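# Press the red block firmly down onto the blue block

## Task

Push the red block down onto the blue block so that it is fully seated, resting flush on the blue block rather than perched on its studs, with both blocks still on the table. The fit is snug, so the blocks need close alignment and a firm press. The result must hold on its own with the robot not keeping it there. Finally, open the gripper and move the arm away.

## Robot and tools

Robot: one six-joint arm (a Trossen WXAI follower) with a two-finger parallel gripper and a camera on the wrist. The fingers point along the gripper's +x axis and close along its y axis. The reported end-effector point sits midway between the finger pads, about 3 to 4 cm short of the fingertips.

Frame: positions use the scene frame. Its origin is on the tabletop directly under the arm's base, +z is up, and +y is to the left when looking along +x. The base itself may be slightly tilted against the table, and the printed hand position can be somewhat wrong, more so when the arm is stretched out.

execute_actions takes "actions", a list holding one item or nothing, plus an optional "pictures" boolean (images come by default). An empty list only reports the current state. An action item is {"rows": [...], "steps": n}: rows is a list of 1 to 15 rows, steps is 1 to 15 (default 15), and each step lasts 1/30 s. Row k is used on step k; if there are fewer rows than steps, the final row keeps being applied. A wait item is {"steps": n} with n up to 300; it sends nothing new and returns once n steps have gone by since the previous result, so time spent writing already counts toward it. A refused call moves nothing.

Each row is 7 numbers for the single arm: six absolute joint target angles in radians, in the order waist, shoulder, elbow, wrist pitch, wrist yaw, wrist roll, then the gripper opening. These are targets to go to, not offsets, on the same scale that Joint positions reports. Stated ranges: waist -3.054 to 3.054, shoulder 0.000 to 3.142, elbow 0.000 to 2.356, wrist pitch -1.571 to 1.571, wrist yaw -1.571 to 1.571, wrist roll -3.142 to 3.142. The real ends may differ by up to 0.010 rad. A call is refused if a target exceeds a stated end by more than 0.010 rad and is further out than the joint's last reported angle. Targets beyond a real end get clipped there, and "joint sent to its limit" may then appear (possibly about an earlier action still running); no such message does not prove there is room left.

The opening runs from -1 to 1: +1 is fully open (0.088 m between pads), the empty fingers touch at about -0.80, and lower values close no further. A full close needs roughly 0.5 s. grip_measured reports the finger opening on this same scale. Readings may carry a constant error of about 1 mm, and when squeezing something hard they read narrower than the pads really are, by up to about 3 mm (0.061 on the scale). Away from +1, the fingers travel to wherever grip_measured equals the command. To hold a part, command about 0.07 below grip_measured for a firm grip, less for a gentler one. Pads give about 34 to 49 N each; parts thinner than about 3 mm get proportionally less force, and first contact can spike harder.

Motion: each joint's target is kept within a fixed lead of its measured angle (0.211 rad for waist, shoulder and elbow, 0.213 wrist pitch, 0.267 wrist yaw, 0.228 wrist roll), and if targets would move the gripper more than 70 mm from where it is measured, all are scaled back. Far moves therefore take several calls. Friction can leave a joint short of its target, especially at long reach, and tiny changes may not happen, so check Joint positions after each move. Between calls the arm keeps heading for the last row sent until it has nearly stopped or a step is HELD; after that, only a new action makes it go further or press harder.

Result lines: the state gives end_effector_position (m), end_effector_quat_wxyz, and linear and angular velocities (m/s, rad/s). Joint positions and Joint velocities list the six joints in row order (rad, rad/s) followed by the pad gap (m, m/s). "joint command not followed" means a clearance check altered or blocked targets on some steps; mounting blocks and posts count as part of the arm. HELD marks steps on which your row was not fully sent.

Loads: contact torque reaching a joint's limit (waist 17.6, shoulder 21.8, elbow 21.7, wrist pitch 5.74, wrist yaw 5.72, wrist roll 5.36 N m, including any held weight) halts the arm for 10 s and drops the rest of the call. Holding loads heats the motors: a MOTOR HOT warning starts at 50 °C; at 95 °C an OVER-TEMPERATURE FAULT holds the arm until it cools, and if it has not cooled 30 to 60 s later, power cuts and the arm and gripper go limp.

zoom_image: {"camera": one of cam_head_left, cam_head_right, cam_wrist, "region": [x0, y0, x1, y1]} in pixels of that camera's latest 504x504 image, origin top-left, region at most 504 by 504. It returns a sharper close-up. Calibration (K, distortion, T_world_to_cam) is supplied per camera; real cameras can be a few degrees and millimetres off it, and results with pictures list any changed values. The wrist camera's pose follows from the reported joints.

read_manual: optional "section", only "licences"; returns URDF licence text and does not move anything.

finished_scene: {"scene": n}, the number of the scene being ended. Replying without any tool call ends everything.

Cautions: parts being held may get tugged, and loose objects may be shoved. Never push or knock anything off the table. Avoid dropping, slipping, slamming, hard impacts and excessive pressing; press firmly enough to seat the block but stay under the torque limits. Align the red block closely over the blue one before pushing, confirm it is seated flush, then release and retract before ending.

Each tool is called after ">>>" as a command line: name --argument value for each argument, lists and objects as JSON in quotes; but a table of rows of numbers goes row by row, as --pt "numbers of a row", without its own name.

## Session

>>> execute_actions --actions '[]'

Scene clock: 0.00 s of 11933.50 s.
end_effector_position=(+0.4349, -0.1962, +0.3020) grip_measured=+0.853 end_effector_quat_wxyz=(+0.442, +0.845, -0.253, -0.160) end_effector_velocity=(-0.001, -0.002, +0.001) end_effector_angular_velocity=(-0.007, -0.004, -0.003)
Joint positions: [0.546 1.704 0.863 1.443 0.725 1.04  0.081]
Joint velocities: [-0.002 -0.002 -0.002  0.007 -0.007 -0.007 -0.   ]
Heat: hottest waist 25 °C (+0.0 °C/min).
camera_calibration (this result's frames):
cam_wrist: T_world_to_cam=[[0.278268, 0.506274, -0.816244, 0.231735], [0.148628, 0.816877, 0.557335, -0.0404062], [0.948935, -0.276405, 0.152064, -0.439705], [0, 0, 0, 1]] pos_world=[0.358773, -0.205851, 0.278535]

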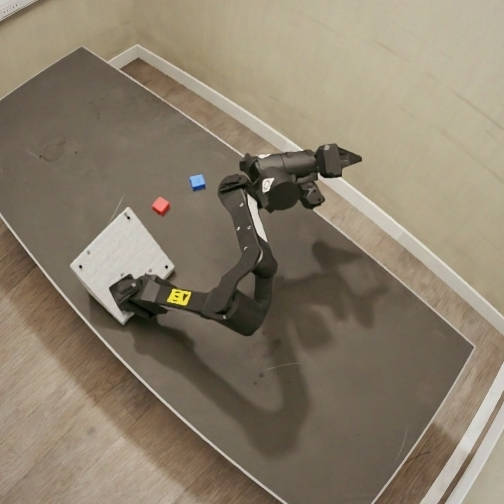

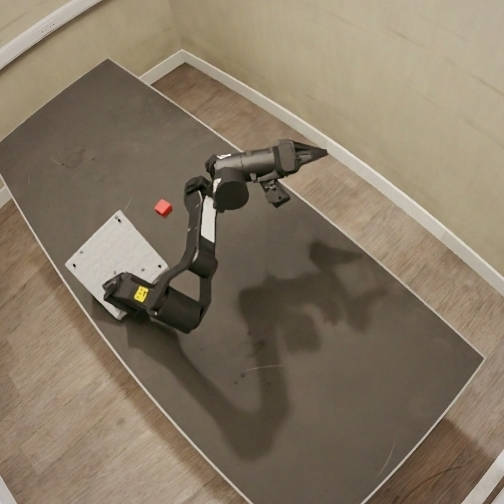

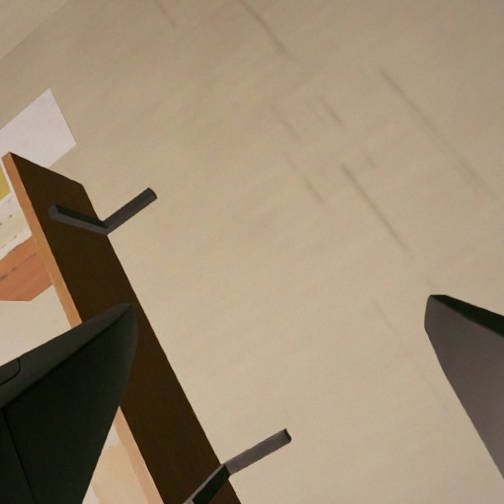

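>>> execute_actions --actions '[{"rows":[[0.9,1.8,1.239,-1.081,0.593,0.77,0.5]]}]' --pictures false

>>> execute_actions --actions '[{"steps":25}]' --pictures false

>>> execute_actions --actions '[{"rows":[[0.965,2.355,1.249,-1.081,0.593,0.77,0.5]]}]' --pictures false

>>> execute_actions --actions '[{"steps":20}]'

Scene clock: 8.07 s of 11933.50 s.
end_effector_position=(+0.4551, -0.0384, +0.4526) grip_measured=+0.504 end_effector_quat_wxyz=(+0.661, +0.748, -0.037, +0.050) end_effector_velocity=(+0.040, +0.293, -0.242) end_effector_angular_velocity=(-1.289, +0.973, +1.096)
Joint positions: [0.904 1.786 1.232 0.697 0.594 0.776 0.064]
Joint velocities: [-0.046  0.032 -0.007 -1.883 -0.022 -0.051 -0.001]
Heat: hottest waist 26 °C (+7.4 °C/min).
Steps of this call (steps 1 to 90: nothing new was sent; then 4.57 s passed at rest; steps 91 to 105: all 15 steps of this action). Readings (joint positions):
91: [0.555 1.710 0.877 1.423 0.724 1.012]
92: [0.579 1.720 0.906 1.382 0.706 0.972]
94: [0.647 1.746 0.976 1.305 0.664 0.907]
98: [0.794 1.778 1.114 1.131 0.624 0.825]
105: the state above

Scene clock: 8.90 s of 11933.50 s.
end_effector_position=(+0.3195, +0.0475, +0.2271) grip_measured=+0.502 end_effector_quat_wxyz=(+0.798, +0.251, +0.545, +0.061) end_effector_velocity=(-0.273, -0.132, -0.188) end_effector_angular_velocity=(-1.172, +0.935, +1.074)
Joint positions: [ 0.899  1.795  1.232 -0.888  0.594  0.771  0.064]
Joint velocities: [-0.007 -0.002  0.002 -1.853 -0.007  0.007 -0.   ]
Heat: hottest waist 26 °C (+6.7 °C/min).
Steps of this call (steps 1 to 25: the robot went on to your last target). Readings (joint positions):
1: [0.902 1.787 1.232 0.633 0.594 0.775]
2: [0.901 1.790 1.232 0.569 0.594 0.774]
4: [0.899 1.794 1.232 0.441 0.594 0.773]
8: [0.899 1.795 1.232 0.189 0.594 0.772]
25: the state above

Scene clock: 9.40 s of 11933.50 s.
end_effector_position=(+0.2428, +0.1296, +0.1033) grip_measured=+0.502 end_effector_quat_wxyz=(+0.707, -0.067, +0.700, +0.071) end_effector_velocity=(+0.000, -0.003, -0.000) end_effector_angular_velocity=(-0.009, -0.001, +0.010)
Joint positions: [ 0.965  2.349  1.246 -1.08   0.591  0.771  0.064]
Joint velocities: [-0.002 -0.002 -0.002 -0.007  0.007 -0.007 -0.   ]
Heat: hottest waist 26 °C (+6.4 °C/min).
Steps of this call (steps 1 to 15: all 15 steps of this action). Readings (joint positions):
1: [0.904 1.824 1.234 -0.954 0.598 0.771]
2: [0.916 1.860 1.246 -0.994 0.603 0.771]
4: [0.944 1.972 1.259 -1.029 0.599 0.771]
8: [0.965 2.223 1.258 -1.066 0.593 0.771]
15: the state above

Scene clock: 10.07 s of 11933.50 s.
end_effector_position=(+0.2427, +0.1296, +0.1032) grip_measured=+0.502 end_effector_quat_wxyz=(+0.707, -0.067, +0.701, +0.071) end_effector_velocity=(-0.004, -0.000, -0.000) end_effector_angular_velocity=(+0.007, +0.023, -0.005)
Joint positions: [ 0.965  2.349  1.246 -1.08   0.591  0.771  0.064]
Joint velocities: [-0.002 -0.002 -0.002 -0.007 -0.022  0.007 -0.   ]
Heat: hottest waist 26 °C (+6.0 °C/min).
Steps of this call (steps 1 to 15: the robot went on to your last target; steps 16 to 20: nothing new was sent). Readings (joint positions):
1: [0.965 2.349 1.246 -1.080 0.591 0.771]
2: [0.965 2.349 1.246 -1.080 0.591 0.771]
4: [0.965 2.349 1.246 -1.080 0.591 0.771]
8: [0.965 2.349 1.246 -1.080 0.591 0.771]
20: the state above
The arm was judged still, so your last target was given up. Only a new action makes it travel on or press farther. Fingers that are still opening or closing keep moving.
camera_calibration (this result's frames):
cam_wrist: T_world_to_cam=[[0.173605, -0.984647, 0.0182285, 0.0904752], [-0.919862, -0.155517, 0.360096, 0.238589], [-0.351732, -0.0792823, -0.932737, 0.265064], [0, 0, 0, 1]] pos_world=[0.296993, 0.147205, 0.159671]

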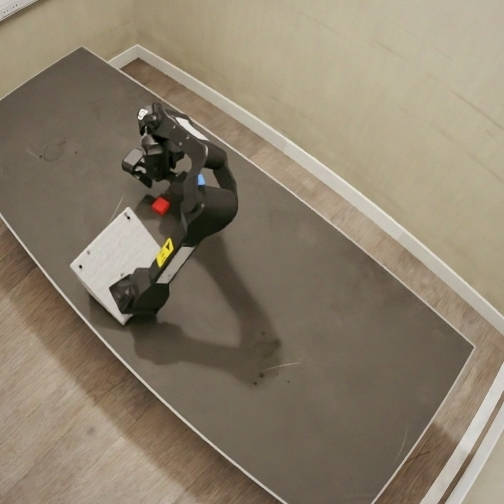

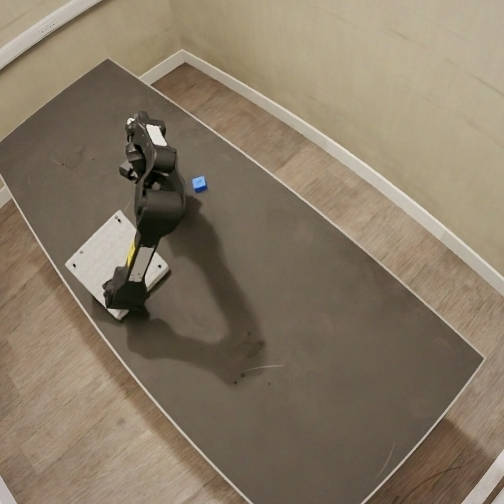

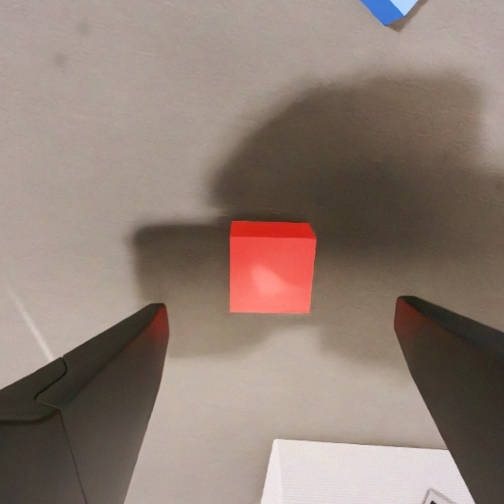

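>>> execute_actions --actions '[{"rows":[[0.953,2.358,1.22,-1.05,0.6,0.77,0.5],[0.94,2.364,1.2,-1.015,0.607,0.77,0.5],[0.927,2.37,1.18,-0.98,0.614,0.76,0.5],[0.914,2.376,1.16,-0.95,0.621,0.755,0.5],[0.901,2.382,1.138,-0.918,0.628,0.75,0.5],[0.888,2.388,1.117,-0.886,0.636,0.74,0.5],[0.875,2.395,1.096,-0.854,0.643,0.73,0.5],[0.863,2.402,1.075,-0.821,0.651,0.72,0.5]]}]' --pictures false

>>> execute_actions --actions '[{"steps":12}]'

Scene clock: 19.17 s of 11933.50 s.
end_effector_position=(+0.2360, +0.1269, +0.0424) grip_measured=+0.502 end_effector_quat_wxyz=(+0.704, -0.053, +0.706, +0.051) end_effector_velocity=(+0.016, +0.011, +0.002) end_effector_angular_velocity=(+0.050, -0.069, -0.043)
Joint positions: [ 0.862  2.396  1.084 -0.828  0.646  0.724  0.064]
Joint velocities: [-0.002 -0.007  0.002  0.095  0.022 -0.022 -0.   ]
Heat: hottest waist 27 °C (+6.3 °C/min).
Steps of this call (steps 1 to 90: nothing new was sent; then 5.60 s passed at rest; steps 91 to 105: all 15 steps of this action). Readings (joint positions):
91: [0.964 2.349 1.245 -1.076 0.592 0.771]
92: [0.961 2.349 1.238 -1.059 0.595 0.771]
94: [0.946 2.351 1.214 -1.009 0.605 0.766]
98: [0.893 2.374 1.136 -0.895 0.632 0.741]
105: the state above

Scene clock: 19.57 s of 11933.50 s.
end_effector_position=(+0.2365, +0.1274, +0.0423) grip_measured=+0.502 end_effector_quat_wxyz=(+0.706, -0.052, +0.705, +0.051) end_effector_velocity=(+0.000, -0.003, -0.001) end_effector_angular_velocity=(-0.010, +0.004, +0.021)
Joint positions: [ 0.862  2.396  1.084 -0.823  0.648  0.722  0.064]
Joint velocities: [-0.007 -0.002 -0.002 -0.007  0.007 -0.022 -0.   ]
Heat: hottest waist 27 °C (+6.1 °C/min).
Steps of this call (steps 1 to 12: the robot went on to your last target). Readings (joint positions):
1: [0.862 2.396 1.084 -0.825 0.648 0.723]
2: [0.862 2.396 1.084 -0.825 0.648 0.723]
4: [0.862 2.396 1.084 -0.825 0.648 0.723]
8: [0.862 2.396 1.084 -0.823 0.648 0.723]
12: the state above
camera_calibration (this result's frames):
cam_wrist: T_world_to_cam=[[0.125931, -0.991717, 0.0252604, 0.102344], [-0.923495, -0.107891, 0.368125, 0.248907], [-0.362351, -0.0696862, -0.929433, 0.207113], [0, 0, 0, 1]] pos_world=[0.292024, 0.142784, 0.0982836]

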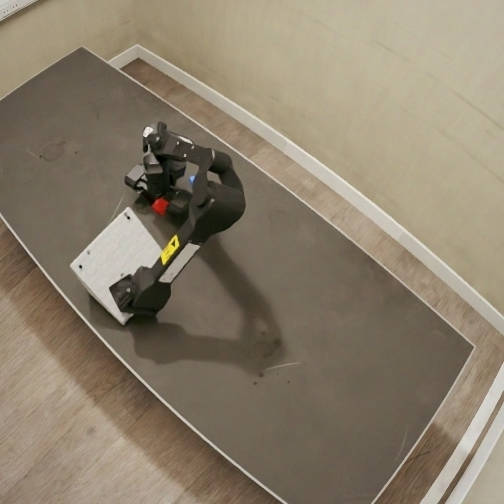

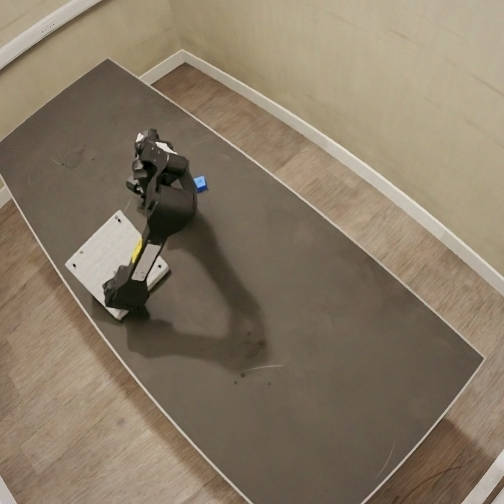

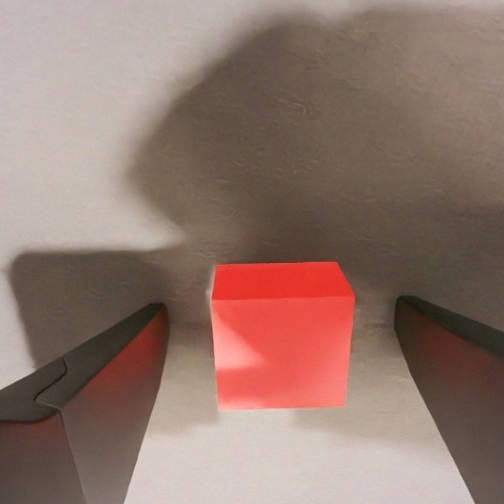

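>>> execute_actions --actions '[{"rows":[[0.863,2.402,1.075,-0.821,0.651,0.72,-0.3]]}]' --pictures false

>>> execute_actions --actions '[{"rows":[[0.88,2.39,1.11,-0.87,0.64,0.75,-0.3],[0.9,2.38,1.145,-0.92,0.63,0.8,-0.3],[0.92,2.37,1.18,-0.97,0.62,0.85,-0.3],[0.94,2.36,1.215,-1.02,0.61,0.9,-0.3],[0.96,2.35,1.25,-1.08,0.6,0.95,-0.3]],"steps":10}]' --pictures false

>>> execute_actions --actions '[{"rows":[[0.93,2.365,1.3,-1.09,0.615,1.0,-0.3],[0.9,2.38,1.35,-1.105,0.63,1.05,-0.3],[0.87,2.4,1.4,-1.12,0.645,1.1,-0.3],[0.84,2.42,1.45,-1.13,0.66,1.15,-0.3],[0.81,2.44,1.5,-1.145,0.675,1.2,-0.3],[0.785,2.46,1.55,-1.16,0.69,1.25,-0.3],[0.76,2.475,1.595,-1.17,0.7,1.3,-0.3],[0.736,2.492,1.635,-1.184,0.715,1.35,-0.3]]}]' --pictures false

>>> execute_actions --actions '[{"steps":15}]'

Scene clock: 31.23 s of 11933.50 s.
end_effector_position=(+0.2367, +0.1276, +0.0425) grip_measured=-0.168 end_effector_quat_wxyz=(+0.706, -0.053, +0.704, +0.051) end_effector_velocity=(-0.002, -0.001, -0.000) end_effector_angular_velocity=(+0.000, +0.011, +0.010)
Joint positions: [ 0.863  2.396  1.084 -0.822  0.649  0.722  0.031]
Joint velocities: [-0.002 -0.002 -0.002 -0.007 -0.007 -0.007 -0.   ]
Heat: hottest waist 28 °C (+5.8 °C/min).
Steps of this call (steps 1 to 15: the robot went on to your last target; steps 16 to 90: nothing new was sent; then 8.17 s passed at rest; steps 91 to 105: all 15 steps of this action). Readings (joint positions):
91: [0.862 2.396 1.084 -0.823 0.648 0.722]
92: [0.862 2.396 1.084 -0.823 0.648 0.722]
94: [0.862 2.396 1.084 -0.823 0.648 0.722]
98: [0.863 2.396 1.084 -0.822 0.648 0.722]
105: the state above

Scene clock: 31.57 s of 11933.50 s.
end_effector_position=(+0.2446, +0.1298, +0.0987) grip_measured=-0.168 end_effector_quat_wxyz=(+0.714, -0.009, +0.700, +0.009) end_effector_velocity=(+0.029, -0.014, +0.071) end_effector_angular_velocity=(+0.079, -0.055, -0.176)
Joint positions: [ 0.959  2.356  1.238 -1.06   0.608  0.934  0.031]
Joint velocities: [ 0.042 -0.129  0.159 -0.198 -0.022  0.154 -0.   ]
Heat: hottest waist 28 °C (+5.7 °C/min).
Steps of this call (steps 1 to 10: all 10 steps of this action). Readings (joint positions):
1: [0.864 2.396 1.086 -0.829 0.649 0.727]
2: [0.868 2.396 1.094 -0.856 0.646 0.745]
4: [0.890 2.396 1.129 -0.930 0.631 0.810]
8: [0.950 2.370 1.219 -1.042 0.610 0.917]
10: the state above

Scene clock: 32.07 s of 11933.50 s.
end_effector_position=(+0.3527, +0.1025, +0.0917) grip_measured=-0.168 end_effector_quat_wxyz=(+0.673, +0.220, +0.672, -0.216) end_effector_velocity=(-0.021, +0.026, -0.007) end_effector_angular_velocity=(-0.049, +0.029, +0.032)
Joint positions: [ 0.727  2.474  1.621 -1.179  0.711  1.34   0.031]
Joint velocities: [ 0.056  0.085  0.007 -0.037 -0.007  0.081  0.   ]
Heat: hottest waist 28 °C (+5.6 °C/min).
Steps of this call (steps 1 to 15: all 15 steps of this action). Readings (joint positions):
1: [0.958 2.355 1.249 -1.072 0.608 0.950]
2: [0.950 2.358 1.267 -1.084 0.608 0.978]
4: [0.913 2.381 1.330 -1.106 0.624 1.052]
8: [0.800 2.443 1.521 -1.149 0.680 1.235]
15: the state above

Scene clock: 32.57 s of 11933.50 s.
end_effector_position=(+0.3511, +0.1051, +0.0913) grip_measured=-0.168 end_effector_quat_wxyz=(+0.674, +0.217, +0.672, -0.217) end_effector_velocity=(-0.001, -0.002, -0.002) end_effector_angular_velocity=(+0.001, +0.014, +0.007)
Joint positions: [ 0.733  2.482  1.622 -1.182  0.711  1.347  0.031]
Joint velocities: [-0.007 -0.002 -0.002 -0.007 -0.007 -0.007 -0.   ]
Heat: hottest waist 28 °C (+5.5 °C/min).
Steps of this call (steps 1 to 15: the robot went on to your last target). Readings (joint positions):
1: [0.729 2.477 1.621 -1.180 0.711 1.342]
2: [0.731 2.479 1.621 -1.181 0.711 1.344]
4: [0.733 2.481 1.621 -1.181 0.711 1.346]
8: [0.733 2.482 1.622 -1.182 0.711 1.347]
15: the state above
The arm was judged still, so your last target was given up. Only a new action makes it travel on or press farther. Fingers that are still opening or closing keep moving.
camera_calibration (this result's frames):
cam_wrist: T_world_to_cam=[[-0.60077, -0.799132, 0.0215228, 0.299811], [-0.738849, 0.565327, 0.366753, 0.198783], [-0.305252, 0.204432, -0.930069, 0.243812], [0, 0, 0, 1]] pos_world=[0.401412, 0.077368, 0.147405]

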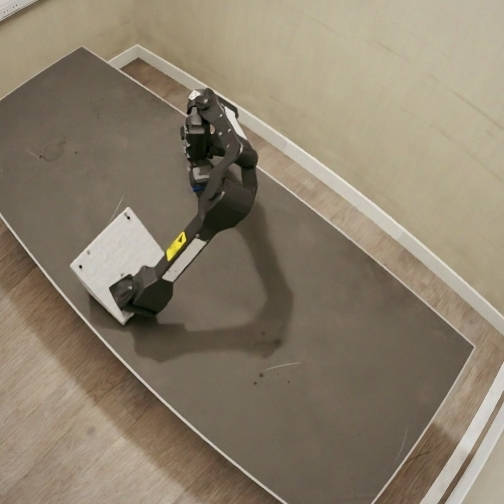

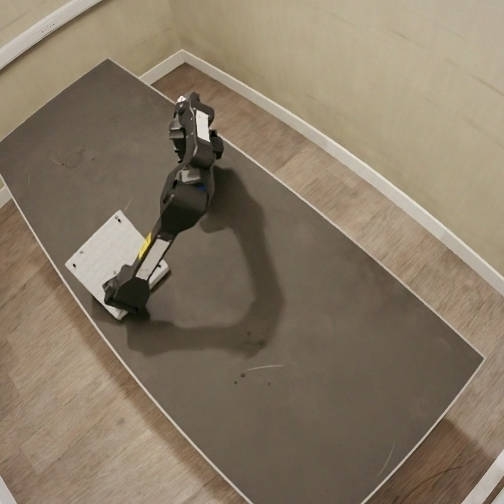

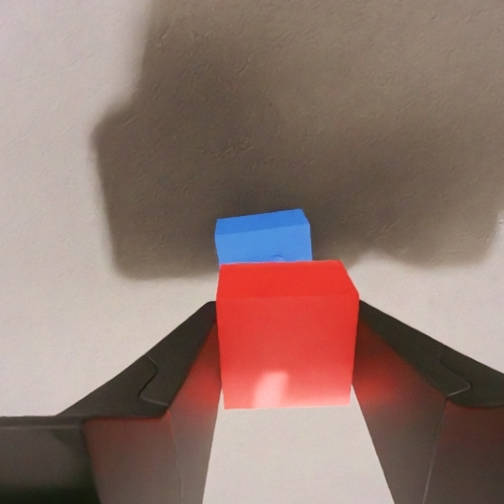

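>>> execute_actions --actions '[{"rows":[[0.728,2.49,1.605,-1.165,0.716,1.32,-0.3],[0.723,2.493,1.595,-1.15,0.719,1.29,-0.3],[0.718,2.496,1.585,-1.135,0.722,1.27,-0.3],[0.713,2.498,1.575,-1.12,0.725,1.25,-0.3],[0.708,2.5,1.565,-1.1,0.727,1.23,-0.3],[0.703,2.503,1.554,-1.086,0.73,1.208,-0.3]]}]' --pictures false

>>> execute_actions --actions '[{"steps":15}]'

>>> zoom_image --camera "cam_wrist" --region '[190,190,380,320]'

Scene clock: 40.77 s of 11933.50 s.
end_effector_position=(+0.3496, +0.1074, +0.0682) grip_measured=-0.168 end_effector_quat_wxyz=(+0.683, +0.182, +0.682, -0.185) end_effector_velocity=(+0.004, +0.001, -0.000) end_effector_angular_velocity=(+0.005, -0.016, -0.009)
Joint positions: [ 0.7    2.495  1.563 -1.089  0.727  1.212  0.031]
Joint velocities: [-0.002 -0.002 -0.002  0.022  0.007 -0.007 -0.   ]
Heat: hottest waist 30 °C (+7.4 °C/min).
Steps of this call (steps 1 to 90: nothing new was sent; then 4.70 s passed at rest; steps 91 to 105: all 15 steps of this action). Readings (joint positions):
91: [0.733 2.482 1.622 -1.181 0.712 1.343]
92: [0.732 2.482 1.619 -1.174 0.712 1.330]
94: [0.726 2.482 1.608 -1.150 0.717 1.295]
98: [0.707 2.488 1.575 -1.104 0.724 1.232]
105: the state above

Scene clock: 41.27 s of 11933.50 s.
end_effector_position=(+0.3497, +0.1074, +0.0682) grip_measured=-0.168 end_effector_quat_wxyz=(+0.684, +0.182, +0.682, -0.184) end_effector_velocity=(-0.002, -0.001, -0.000) end_effector_angular_velocity=(+0.002, +0.011, +0.025)
Joint positions: [ 0.7    2.495  1.563 -1.088  0.727  1.211  0.031]
Joint velocities: [-0.002 -0.002 -0.002 -0.007 -0.007 -0.022 -0.   ]
Heat: hottest waist 30 °C (+7.3 °C/min).
Steps of this call (steps 1 to 15: the robot went on to your last target). Readings (joint positions):
1: [0.700 2.495 1.563 -1.089 0.727 1.212]
2: [0.700 2.495 1.563 -1.089 0.727 1.211]
4: [0.700 2.495 1.563 -1.089 0.727 1.211]
8: [0.700 2.495 1.563 -1.088 0.727 1.211]
15: the state above
The arm was judged still, so your last target was given up. Only a new action makes it travel on or press farther. Fingers that are still opening or closing keep moving.
camera_calibration (this result's frames):
cam_wrist: T_world_to_cam=[[-0.517628, -0.855234, 0.0252302, 0.278081], [-0.791105, 0.48963, 0.366628, 0.231378], [-0.325906, 0.169817, -0.930026, 0.232286], [0, 0, 0, 1]] pos_world=[0.40269, 0.0850888, 0.124186]

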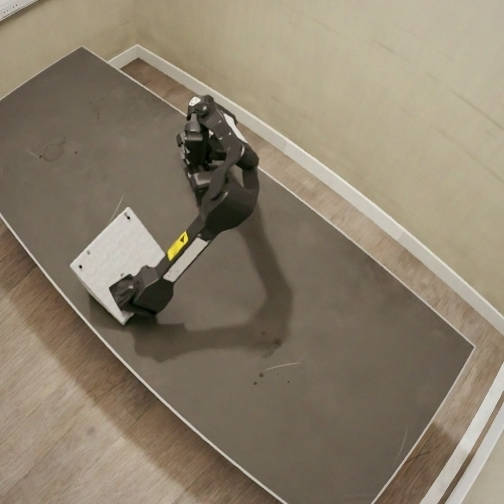

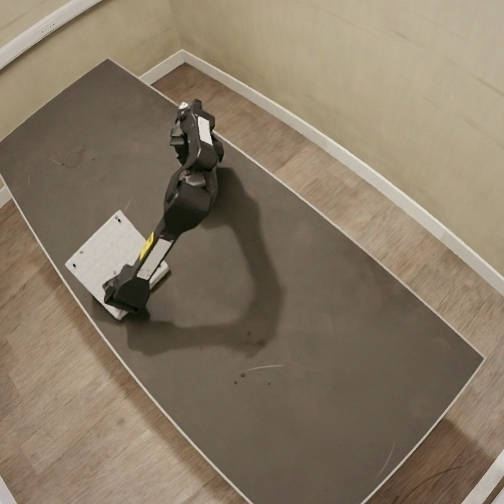

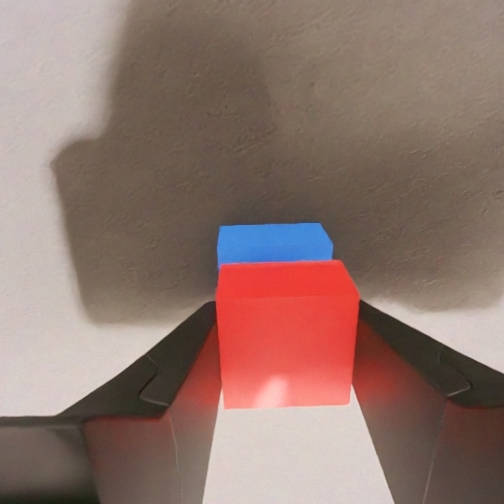

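Region (190, 190, 380, 320) of cam_wrist's 504x504 image, scaled by 2.653, with more detail than that image has; it fills the top 345 rows of this view, and the rest is white.

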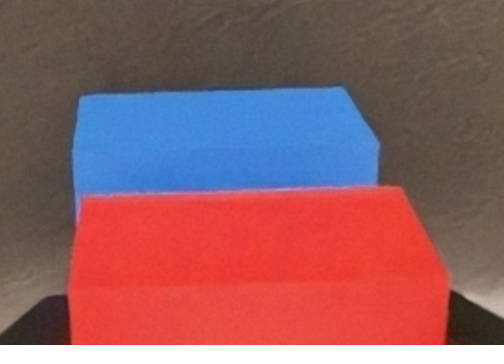

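>>> execute_actions --actions '[{"rows":[[0.694,2.509,1.582,-1.082,0.733,1.2,-0.3]]}]'

>>> zoom_image --camera "cam_wrist" --region '[190,190,380,320]'

Scene clock: 48.83 s of 11933.50 s.
end_effector_position=(+0.3526, +0.1066, +0.0671) grip_measured=-0.168 end_effector_quat_wxyz=(+0.684, +0.184, +0.682, -0.184) end_effector_velocity=(-0.002, +0.000, +0.001) end_effector_angular_velocity=(+0.002, +0.007, -0.001)
Joint positions: [ 0.694  2.497  1.57  -1.084  0.73   1.203  0.031]
Joint velocities: [ 0.002 -0.002 -0.002 -0.007 -0.007  0.007 -0.   ]
Heat: hottest waist 31 °C (+7.4 °C/min).
Steps of this call (steps 1 to 90: nothing new was sent; then 4.07 s passed at rest; steps 91 to 105: all 15 steps of this action). Readings (joint positions):
91: [0.700 2.495 1.563 -1.088 0.727 1.209]
92: [0.699 2.495 1.563 -1.086 0.728 1.207]
94: [0.696 2.496 1.565 -1.085 0.729 1.205]
98: [0.694 2.497 1.568 -1.084 0.730 1.203]
105: the state above
camera_calibration (this result's frames):
cam_wrist: T_world_to_cam=[[-0.519547, -0.854141, 0.0226876, 0.279612], [-0.79076, 0.490714, 0.365921, 0.234287], [-0.323681, 0.172173, -0.930369, 0.231398], [0, 0, 0, 1]] pos_world=[0.405435, 0.0840194, 0.123211]

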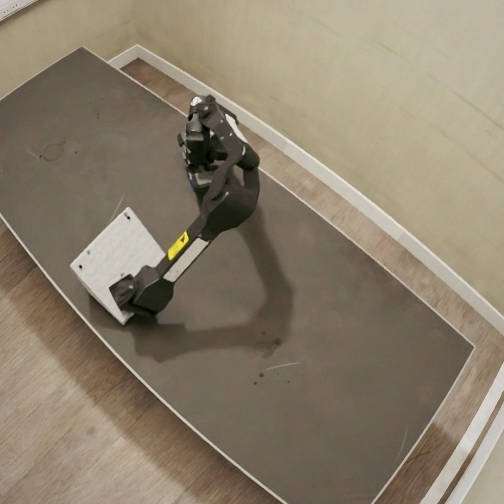

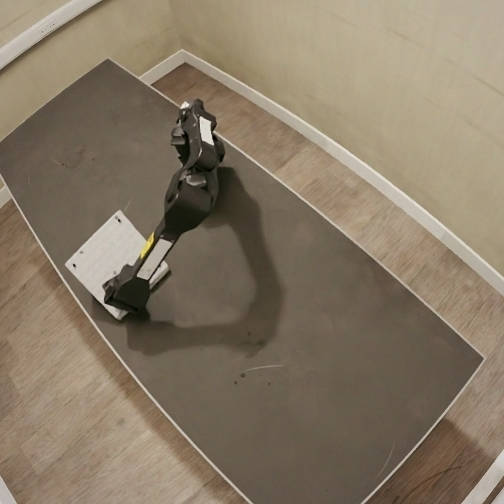

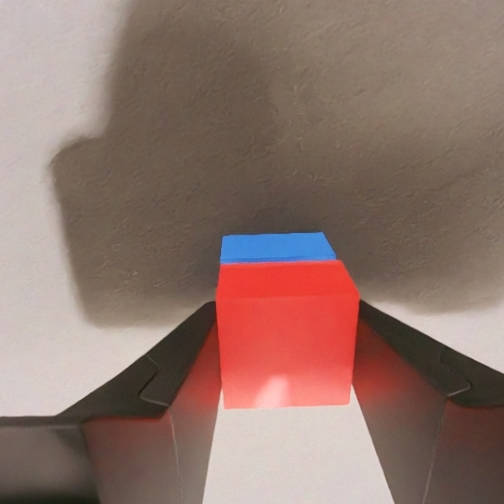

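Region (190, 190, 380, 320) of cam_wrist's 504x504 image, scaled by 2.653, with more detail than that image has; it fills the top 345 rows of this view, and the rest is white.

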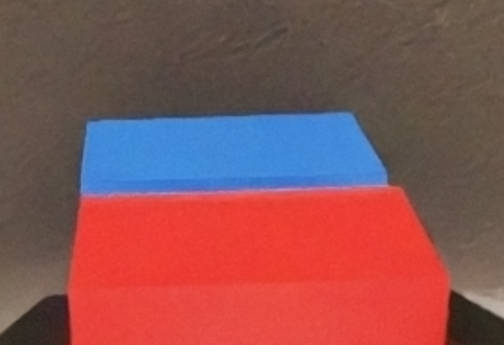

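>>> execute_actions --actions '[{"rows":[[0.694,2.512,1.575,-1.082,0.733,1.2,-0.3]]}]'

>>> zoom_image --camera "cam_wrist" --region '[190,190,380,320]'

Scene clock: 54.77 s of 11933.50 s.
end_effector_position=(+0.3521, +0.1072, +0.0662) grip_measured=-0.168 end_effector_quat_wxyz=(+0.684, +0.182, +0.682, -0.184) end_effector_velocity=(+0.002, +0.002, -0.000) end_effector_angular_velocity=(+0.016, -0.006, +0.006)
Joint positions: [ 0.694  2.5    1.57  -1.084  0.73   1.203  0.031]
Joint velocities: [-0.002 -0.002 -0.002  0.022 -0.007 -0.022 -0.   ]
Heat: hottest waist 32 °C (+7.7 °C/min).
Steps of this call (steps 1 to 15: the robot went on to your last target; steps 16 to 90: nothing new was sent; then 2.43 s passed at rest; steps 91 to 105: all 15 steps of this action). Readings (joint positions):
91: [0.694 2.497 1.570 -1.084 0.730 1.203]
92: [0.694 2.498 1.570 -1.084 0.730 1.203]
94: [0.694 2.499 1.570 -1.084 0.730 1.203]
98: [0.694 2.500 1.570 -1.084 0.730 1.203]
105: the state above
camera_calibration (this result's frames):
cam_wrist: T_world_to_cam=[[-0.51755, -0.855285, 0.025099, 0.279153], [-0.791145, 0.489499, 0.366714, 0.234101], [-0.325931, 0.169936, -0.929995, 0.23124], [0, 0, 0, 1]] pos_world=[0.405052, 0.0848668, 0.122198]

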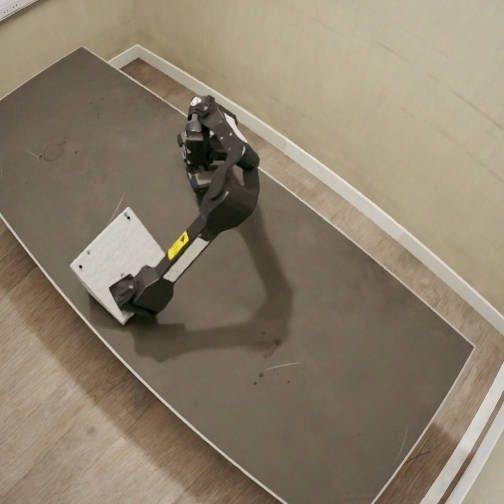

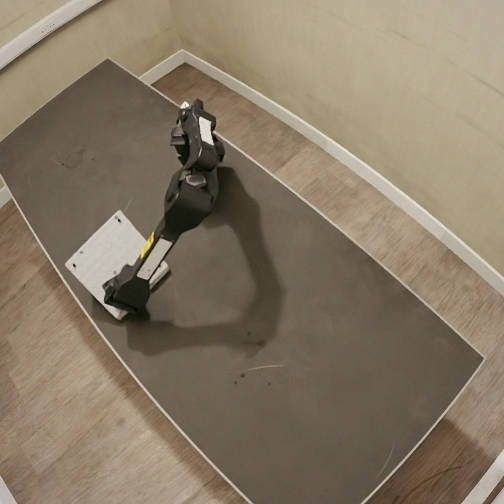

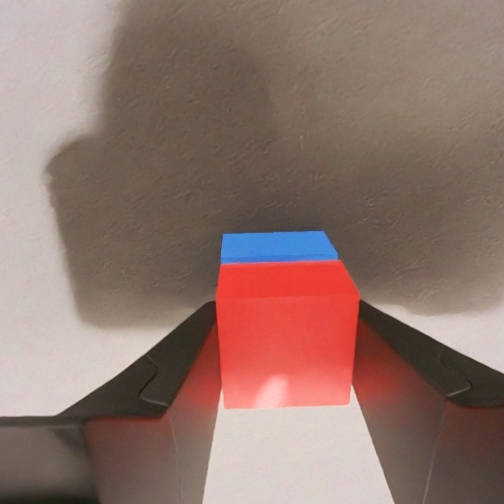

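Region (190, 190, 380, 320) of cam_wrist's 504x504 image, scaled by 2.653, with more detail than that image has; it fills the top 345 rows of this view, and the rest is white.

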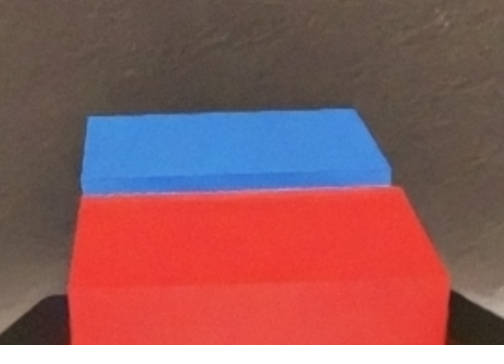

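>>> execute_actions --actions '[{"rows":[[0.693,2.513,1.57,-1.081,0.733,1.2,-0.3],[0.692,2.514,1.566,-1.08,0.733,1.2,-0.3],[0.691,2.515,1.563,-1.079,0.733,1.2,-0.3],[0.69,2.516,1.561,-1.078,0.733,1.2,-0.3],[0.689,2.517,1.56,-1.077,0.733,1.2,-0.3],[0.688,2.518,1.559,-1.076,0.733,1.2,-0.3],[0.686,2.52,1.558,-1.075,0.733,1.2,-0.3],[0.684,2.522,1.557,-1.075,0.733,1.2,-0.3],[0.681,2.525,1.555,-1.075,0.733,1.2,-0.3],[0.677,2.528,1.553,-1.075,0.733,1.2,-0.3]]}]' --pictures false

>>> execute_actions --actions '[{"rows":[[0.67,2.533,1.548,-1.075,0.733,1.2,-0.3],[0.662,2.539,1.543,-1.076,0.733,1.2,-0.3],[0.654,2.545,1.538,-1.077,0.733,1.2,-0.3],[0.646,2.551,1.533,-1.078,0.733,1.2,-0.3],[0.638,2.557,1.528,-1.079,0.733,1.2,-0.3],[0.63,2.563,1.523,-1.08,0.733,1.2,-0.3],[0.622,2.569,1.518,-1.081,0.733,1.2,-0.3],[0.614,2.575,1.513,-1.082,0.733,1.2,-0.3],[0.606,2.581,1.508,-1.083,0.733,1.2,-0.3]]}]' --pictures false

>>> execute_actions --actions '[{"rows":[[0.64,2.55,1.53,-1.08,0.733,1.2,-0.3],[0.67,2.52,1.55,-1.078,0.733,1.2,-0.3],[0.7,2.495,1.58,-1.085,0.733,1.2,-0.3]]}]'

>>> zoom_image --camera "cam_wrist" --region '[190,190,380,320]'

Scene clock: 66.53 s of 11933.50 s.
end_effector_position=(+0.3519, +0.1079, +0.0639) grip_measured=-0.168 end_effector_quat_wxyz=(+0.683, +0.182, +0.683, -0.185) end_effector_velocity=(-0.002, -0.001, -0.000) end_effector_angular_velocity=(+0.002, +0.011, +0.011)
Joint positions: [ 0.691  2.505  1.569 -1.08   0.73   1.202  0.031]
Joint velocities: [-0.002 -0.002 -0.002 -0.007 -0.007 -0.007 -0.   ]
Heat: hottest waist 33 °C (+7.1 °C/min).
Steps of this call (steps 1 to 15: the robot went on to your last target; steps 16 to 90: nothing new was sent; then 8.27 s passed at rest; steps 91 to 105: all 15 steps of this action). Readings (joint positions):
91: [0.693 2.500 1.570 -1.084 0.730 1.203]
92: [0.693 2.501 1.570 -1.084 0.730 1.203]
94: [0.692 2.501 1.570 -1.082 0.730 1.203]
98: [0.691 2.503 1.570 -1.080 0.730 1.202]
105: the state above

Scene clock: 67.03 s of 11933.50 s.
end_effector_position=(+0.3478, +0.1094, +0.0582) grip_measured=-0.168 end_effector_quat_wxyz=(+0.678, +0.177, +0.690, -0.185) end_effector_velocity=(+0.000, +0.001, -0.000) end_effector_angular_velocity=(+0.009, +0.002, +0.001)
Joint positions: [ 0.686  2.515  1.56  -1.078  0.723  1.202  0.031]
Joint velocities: [-0.002 -0.002 -0.002  0.007 -0.007 -0.007 -0.   ]
Heat: hottest waist 33 °C (+7.1 °C/min).
Steps of this call (steps 1 to 15: all 15 steps of this action). Readings (joint positions):
1: [0.690 2.506 1.568 -1.079 0.730 1.202]
2: [0.690 2.507 1.567 -1.079 0.730 1.202]
4: [0.689 2.509 1.565 -1.078 0.729 1.202]
8: [0.687 2.513 1.561 -1.078 0.725 1.202]
15: the state above

Scene clock: 67.53 s of 11933.50 s.
end_effector_position=(+0.3513, +0.1084, +0.0651) grip_measured=-0.168 end_effector_quat_wxyz=(+0.685, +0.179, +0.682, -0.184) end_effector_velocity=(-0.003, +0.001, -0.000) end_effector_angular_velocity=(+0.000, +0.010, +0.017)
Joint positions: [ 0.696  2.506  1.568 -1.083  0.733  1.202  0.031]
Joint velocities: [ 0.002  0.002 -0.002 -0.007 -0.007 -0.007 -0.   ]
Heat: hottest waist 33 °C (+7.1 °C/min).
Steps of this call (steps 1 to 15: all 15 steps of this action). Readings (joint positions):
1: [0.686 2.513 1.561 -1.078 0.724 1.202]
2: [0.689 2.509 1.563 -1.077 0.727 1.202]
4: [0.693 2.506 1.567 -1.080 0.733 1.202]
8: [0.695 2.506 1.568 -1.082 0.733 1.202]
15: the state above
camera_calibration (this result's frames):
cam_wrist: T_world_to_cam=[[-0.512775, -0.858035, 0.0289338, 0.278192], [-0.794321, 0.486947, 0.36323, 0.234892], [-0.325754, 0.163273, -0.93125, 0.230521], [0, 0, 0, 1]] pos_world=[0.404323, 0.0866805, 0.121304]

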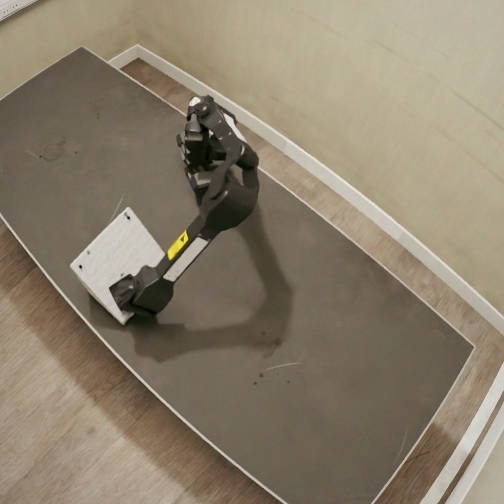

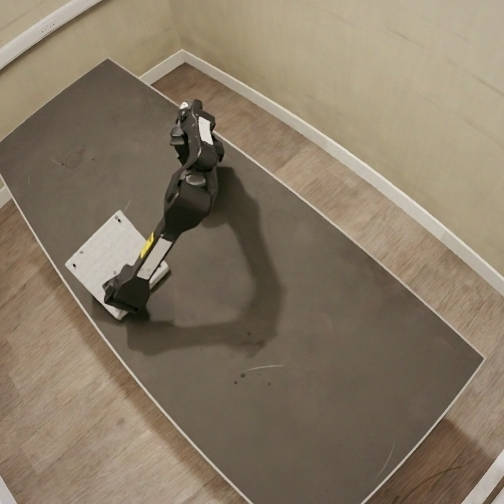

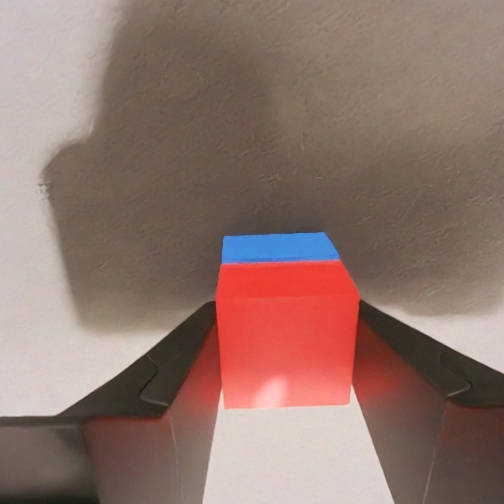

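Region (190, 190, 380, 320) of cam_wrist's 504x504 image, scaled by 2.653, with more detail than that image has; it fills the top 345 rows of this view, and the rest is white.

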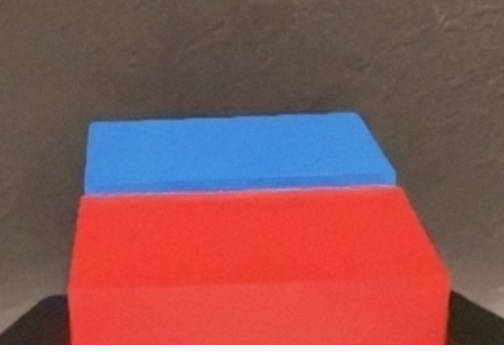

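Gap remains; push harder and longer.

>>> execute_actions --actions '[{"rows":[[0.685,2.515,1.555,-1.083,0.733,1.197,-0.35],[0.675,2.525,1.548,-1.083,0.733,1.197,-0.35],[0.664,2.534,1.541,-1.083,0.733,1.197,-0.35],[0.653,2.543,1.534,-1.083,0.733,1.197,-0.35],[0.642,2.552,1.527,-1.083,0.733,1.197,-0.35],[0.631,2.561,1.52,-1.083,0.733,1.197,-0.35],[0.62,2.57,1.513,-1.083,0.733,1.197,-0.35],[0.609,2.579,1.506,-1.083,0.733,1.197,-0.35],[0.598,2.588,1.499,-1.083,0.733,1.197,-0.35],[0.587,2.597,1.492,-1.083,0.733,1.197,-0.35],[0.576,2.606,1.485,-1.083,0.733,1.197,-0.35],[0.565,2.615,1.478,-1.083,0.733,1.197,-0.35]]}]' --pictures false

>>> execute_actions --actions '[{"rows":[[0.565,2.615,1.478,-1.083,0.733,1.197,-0.35],[0.565,2.615,1.478,-1.083,0.733,1.197,-0.35],[0.565,2.615,1.478,-1.083,0.733,1.197,-0.35],[0.565,2.615,1.478,-1.083,0.733,1.197,-0.35],[0.565,2.615,1.478,-1.083,0.733,1.197,-0.35],[0.61,2.58,1.51,-1.08,0.733,1.197,-0.35],[0.65,2.54,1.535,-1.078,0.733,1.197,-0.35],[0.688,2.508,1.562,-1.075,0.733,1.197,-0.35]]}]'

>>> zoom_image --camera "cam_wrist" --region '[190,190,380,320]'

Scene clock: 76.33 s of 11933.50 s.
end_effector_position=(+0.3453, +0.1091, +0.0556) grip_measured=-0.168 end_effector_quat_wxyz=(+0.673, +0.173, +0.695, -0.183) end_effector_velocity=(-0.004, -0.002, -0.004) end_effector_angular_velocity=(+0.011, +0.030, +0.007)
Joint positions: [ 0.681  2.518  1.555 -1.08   0.716  1.198  0.031]
Joint velocities: [-0.012 -0.002 -0.007 -0.007 -0.022 -0.007 -0.   ]
Heat: hottest waist 34 °C (+7.1 °C/min).
Steps of this call (steps 1 to 15: the robot went on to your last target; steps 16 to 90: nothing new was sent; then 5.30 s passed at rest; steps 91 to 105: all 15 steps of this action). Readings (joint positions):
91: [0.695 2.506 1.568 -1.083 0.733 1.202]
92: [0.694 2.506 1.568 -1.083 0.733 1.201]
94: [0.690 2.507 1.565 -1.083 0.729 1.200]
98: [0.686 2.512 1.559 -1.081 0.724 1.200]
105: the state above

Scene clock: 76.83 s of 11933.50 s.
end_effector_position=(+0.3501, +0.1080, +0.0634) grip_measured=-0.168 end_effector_quat_wxyz=(+0.686, +0.175, +0.682, -0.184) end_effector_velocity=(+0.002, -0.001, -0.000) end_effector_angular_velocity=(-0.002, -0.007, +0.001)
Joint positions: [ 0.695  2.506  1.561 -1.079  0.737  1.198  0.031]
Joint velocities: [-0.002 -0.002 -0.002  0.007  0.007 -0.007 -0.   ]
Heat: hottest waist 34 °C (+7.0 °C/min).
Steps of this call (steps 1 to 15: all 15 steps of this action). Readings (joint positions):
1: [0.681 2.518 1.555 -1.080 0.716 1.198]
2: [0.681 2.518 1.555 -1.080 0.716 1.198]
4: [0.681 2.518 1.555 -1.080 0.716 1.198]
8: [0.690 2.507 1.560 -1.079 0.730 1.198]
15: the state above
camera_calibration (this result's frames):
cam_wrist: T_world_to_cam=[[-0.507946, -0.860741, 0.0334159, 0.275593], [-0.796787, 0.484237, 0.361448, 0.236042], [-0.327294, 0.15697, -0.931793, 0.229855], [0, 0, 0, 1]] pos_world=[0.403291, 0.0868337, 0.119651]

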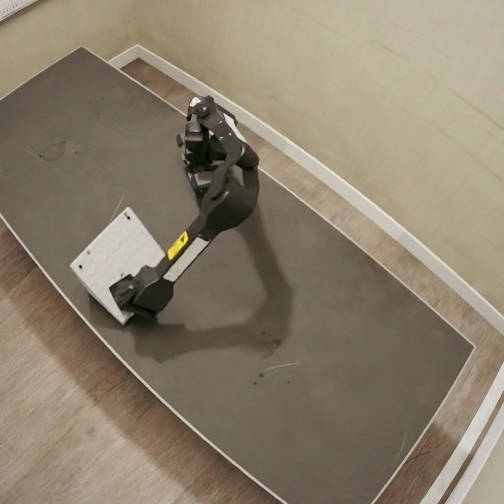

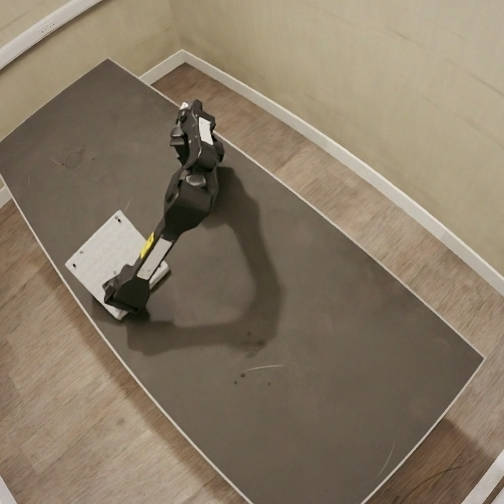

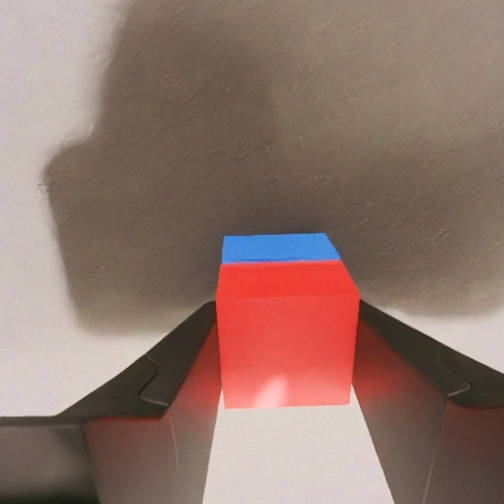

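Region (190, 190, 380, 320) of cam_wrist's 504x504 image, scaled by 2.653, with more detail than that image has; it fills the top 345 rows of this view, and the rest is white.

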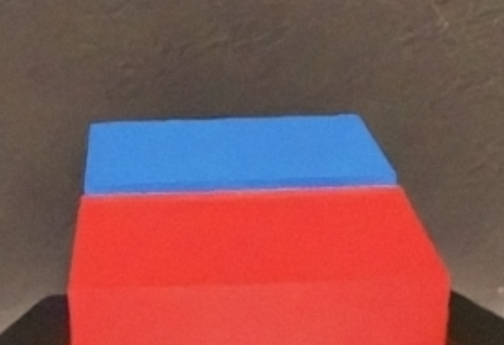

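>>> execute_actions --actions '[{"rows":[[0.7025,2.506,1.565,-1.084,0.737,1.198,-0.35]]}]'

>>> zoom_image --camera "cam_wrist" --region '[190,190,380,320]'

Scene clock: 81.53 s of 11933.50 s.
end_effector_position=(+0.3494, +0.1091, +0.0652) grip_measured=-0.168 end_effector_quat_wxyz=(+0.687, +0.173, +0.682, -0.182) end_effector_velocity=(-0.006, -0.002, +0.000) end_effector_angular_velocity=(+0.006, +0.029, +0.035)
Joint positions: [ 0.701  2.506  1.562 -1.081  0.737  1.198  0.031]
Joint velocities: [-0.002 -0.007 -0.007 -0.022 -0.022 -0.022  0.   ]
Heat: hottest waist 34 °C (+7.1 °C/min).
Steps of this call (steps 1 to 15: the robot went on to your last target; steps 16 to 90: nothing new was sent; then 1.20 s passed at rest; steps 91 to 105: all 15 steps of this action). Readings (joint positions):
91: [0.695 2.506 1.562 -1.078 0.737 1.198]
92: [0.697 2.506 1.562 -1.078 0.737 1.198]
94: [0.700 2.506 1.562 -1.080 0.737 1.198]
98: [0.701 2.506 1.562 -1.081 0.737 1.198]
105: the state above
camera_calibration (this result's frames):
cam_wrist: T_world_to_cam=[[-0.503412, -0.863444, 0.0322554, 0.274919], [-0.800603, 0.480164, 0.358436, 0.236332], [-0.324977, 0.154617, -0.932997, 0.230653], [0, 0, 0, 1]] pos_world=[0.402563, 0.0882359, 0.121621]

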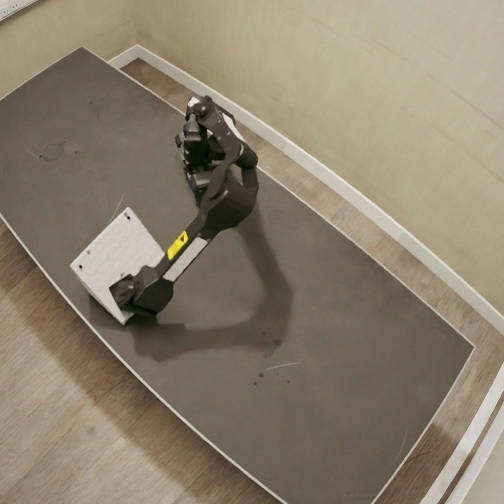

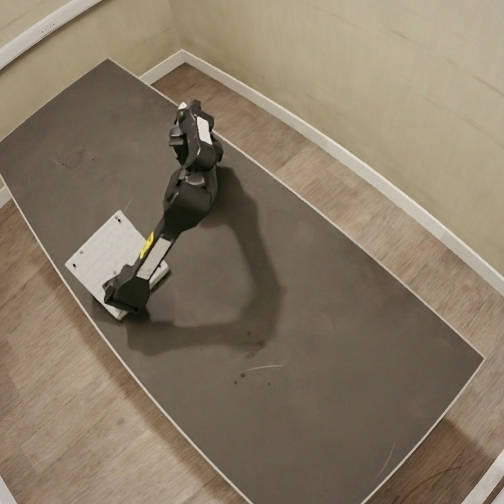

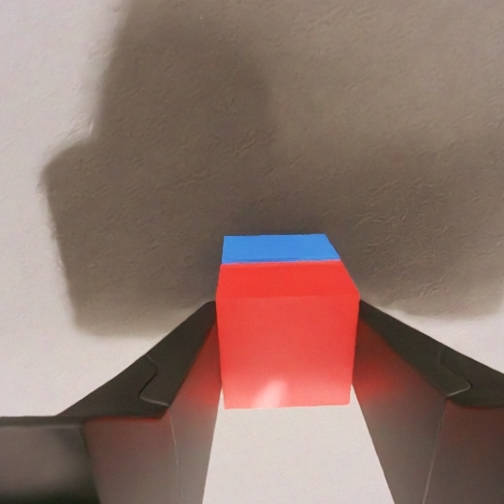

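Region (190, 190, 380, 320) of cam_wrist's 504x504 image, scaled by 2.653, with more detail than that image has; it fills the top 345 rows of this view, and the rest is white.

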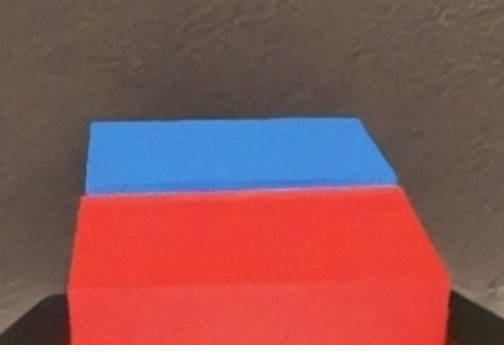

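>>> execute_actions --actions '[{"rows":[[0.708,2.494,1.586,-1.1,0.727,1.21,-0.35]]}]'

>>> zoom_image --camera "cam_wrist" --region '[190,190,380,320]'

Scene clock: 85.47 s of 11933.50 s.
end_effector_position=(+0.3498, +0.1090, +0.0680) grip_measured=-0.168 end_effector_quat_wxyz=(+0.685, +0.175, +0.683, -0.183) end_effector_velocity=(-0.000, -0.003, -0.000) end_effector_angular_velocity=(-0.009, +0.001, -0.004)
Joint positions: [ 0.703  2.506  1.573 -1.098  0.731  1.208  0.031]
Joint velocities: [-0.002 -0.002 -0.002 -0.007  0.007  0.007  0.   ]
Heat: hottest waist 34 °C (+7.0 °C/min).
Steps of this call (steps 1 to 15: the robot went on to your last target; steps 16 to 90: nothing new was sent; then 0.43 s passed at rest; steps 91 to 105: all 15 steps of this action). Readings (joint positions):
91: [0.701 2.506 1.563 -1.085 0.737 1.199]
92: [0.701 2.506 1.565 -1.090 0.735 1.201]
94: [0.702 2.506 1.569 -1.094 0.733 1.205]
98: [0.703 2.506 1.573 -1.097 0.731 1.207]
105: the state above
camera_calibration (this result's frames):
cam_wrist: T_world_to_cam=[[-0.50735, -0.861143, 0.0320933, 0.275992], [-0.796619, 0.482886, 0.363619, 0.233596], [-0.328625, 0.158916, -0.930995, 0.234123], [0, 0, 0, 1]] pos_world=[0.403051, 0.0876618, 0.12417]

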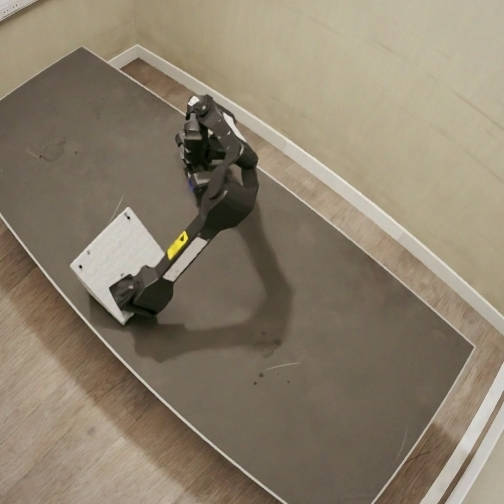

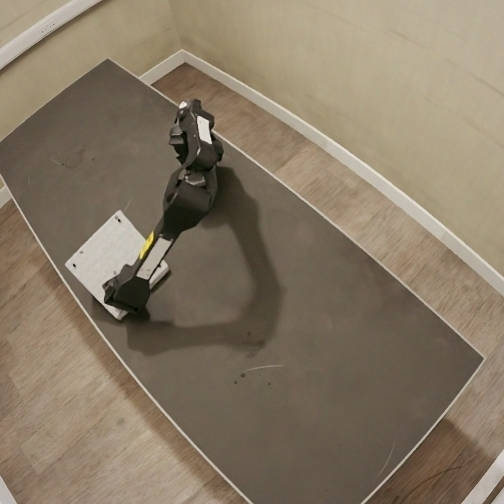

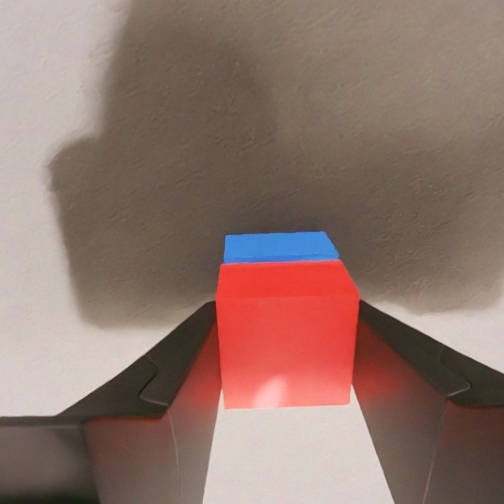

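Region (190, 190, 380, 320) of cam_wrist's 504x504 image, scaled by 2.653, with more detail than that image has; it fills the top 345 rows of this view, and the rest is white.

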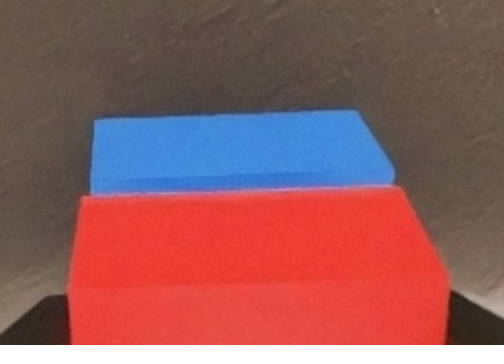

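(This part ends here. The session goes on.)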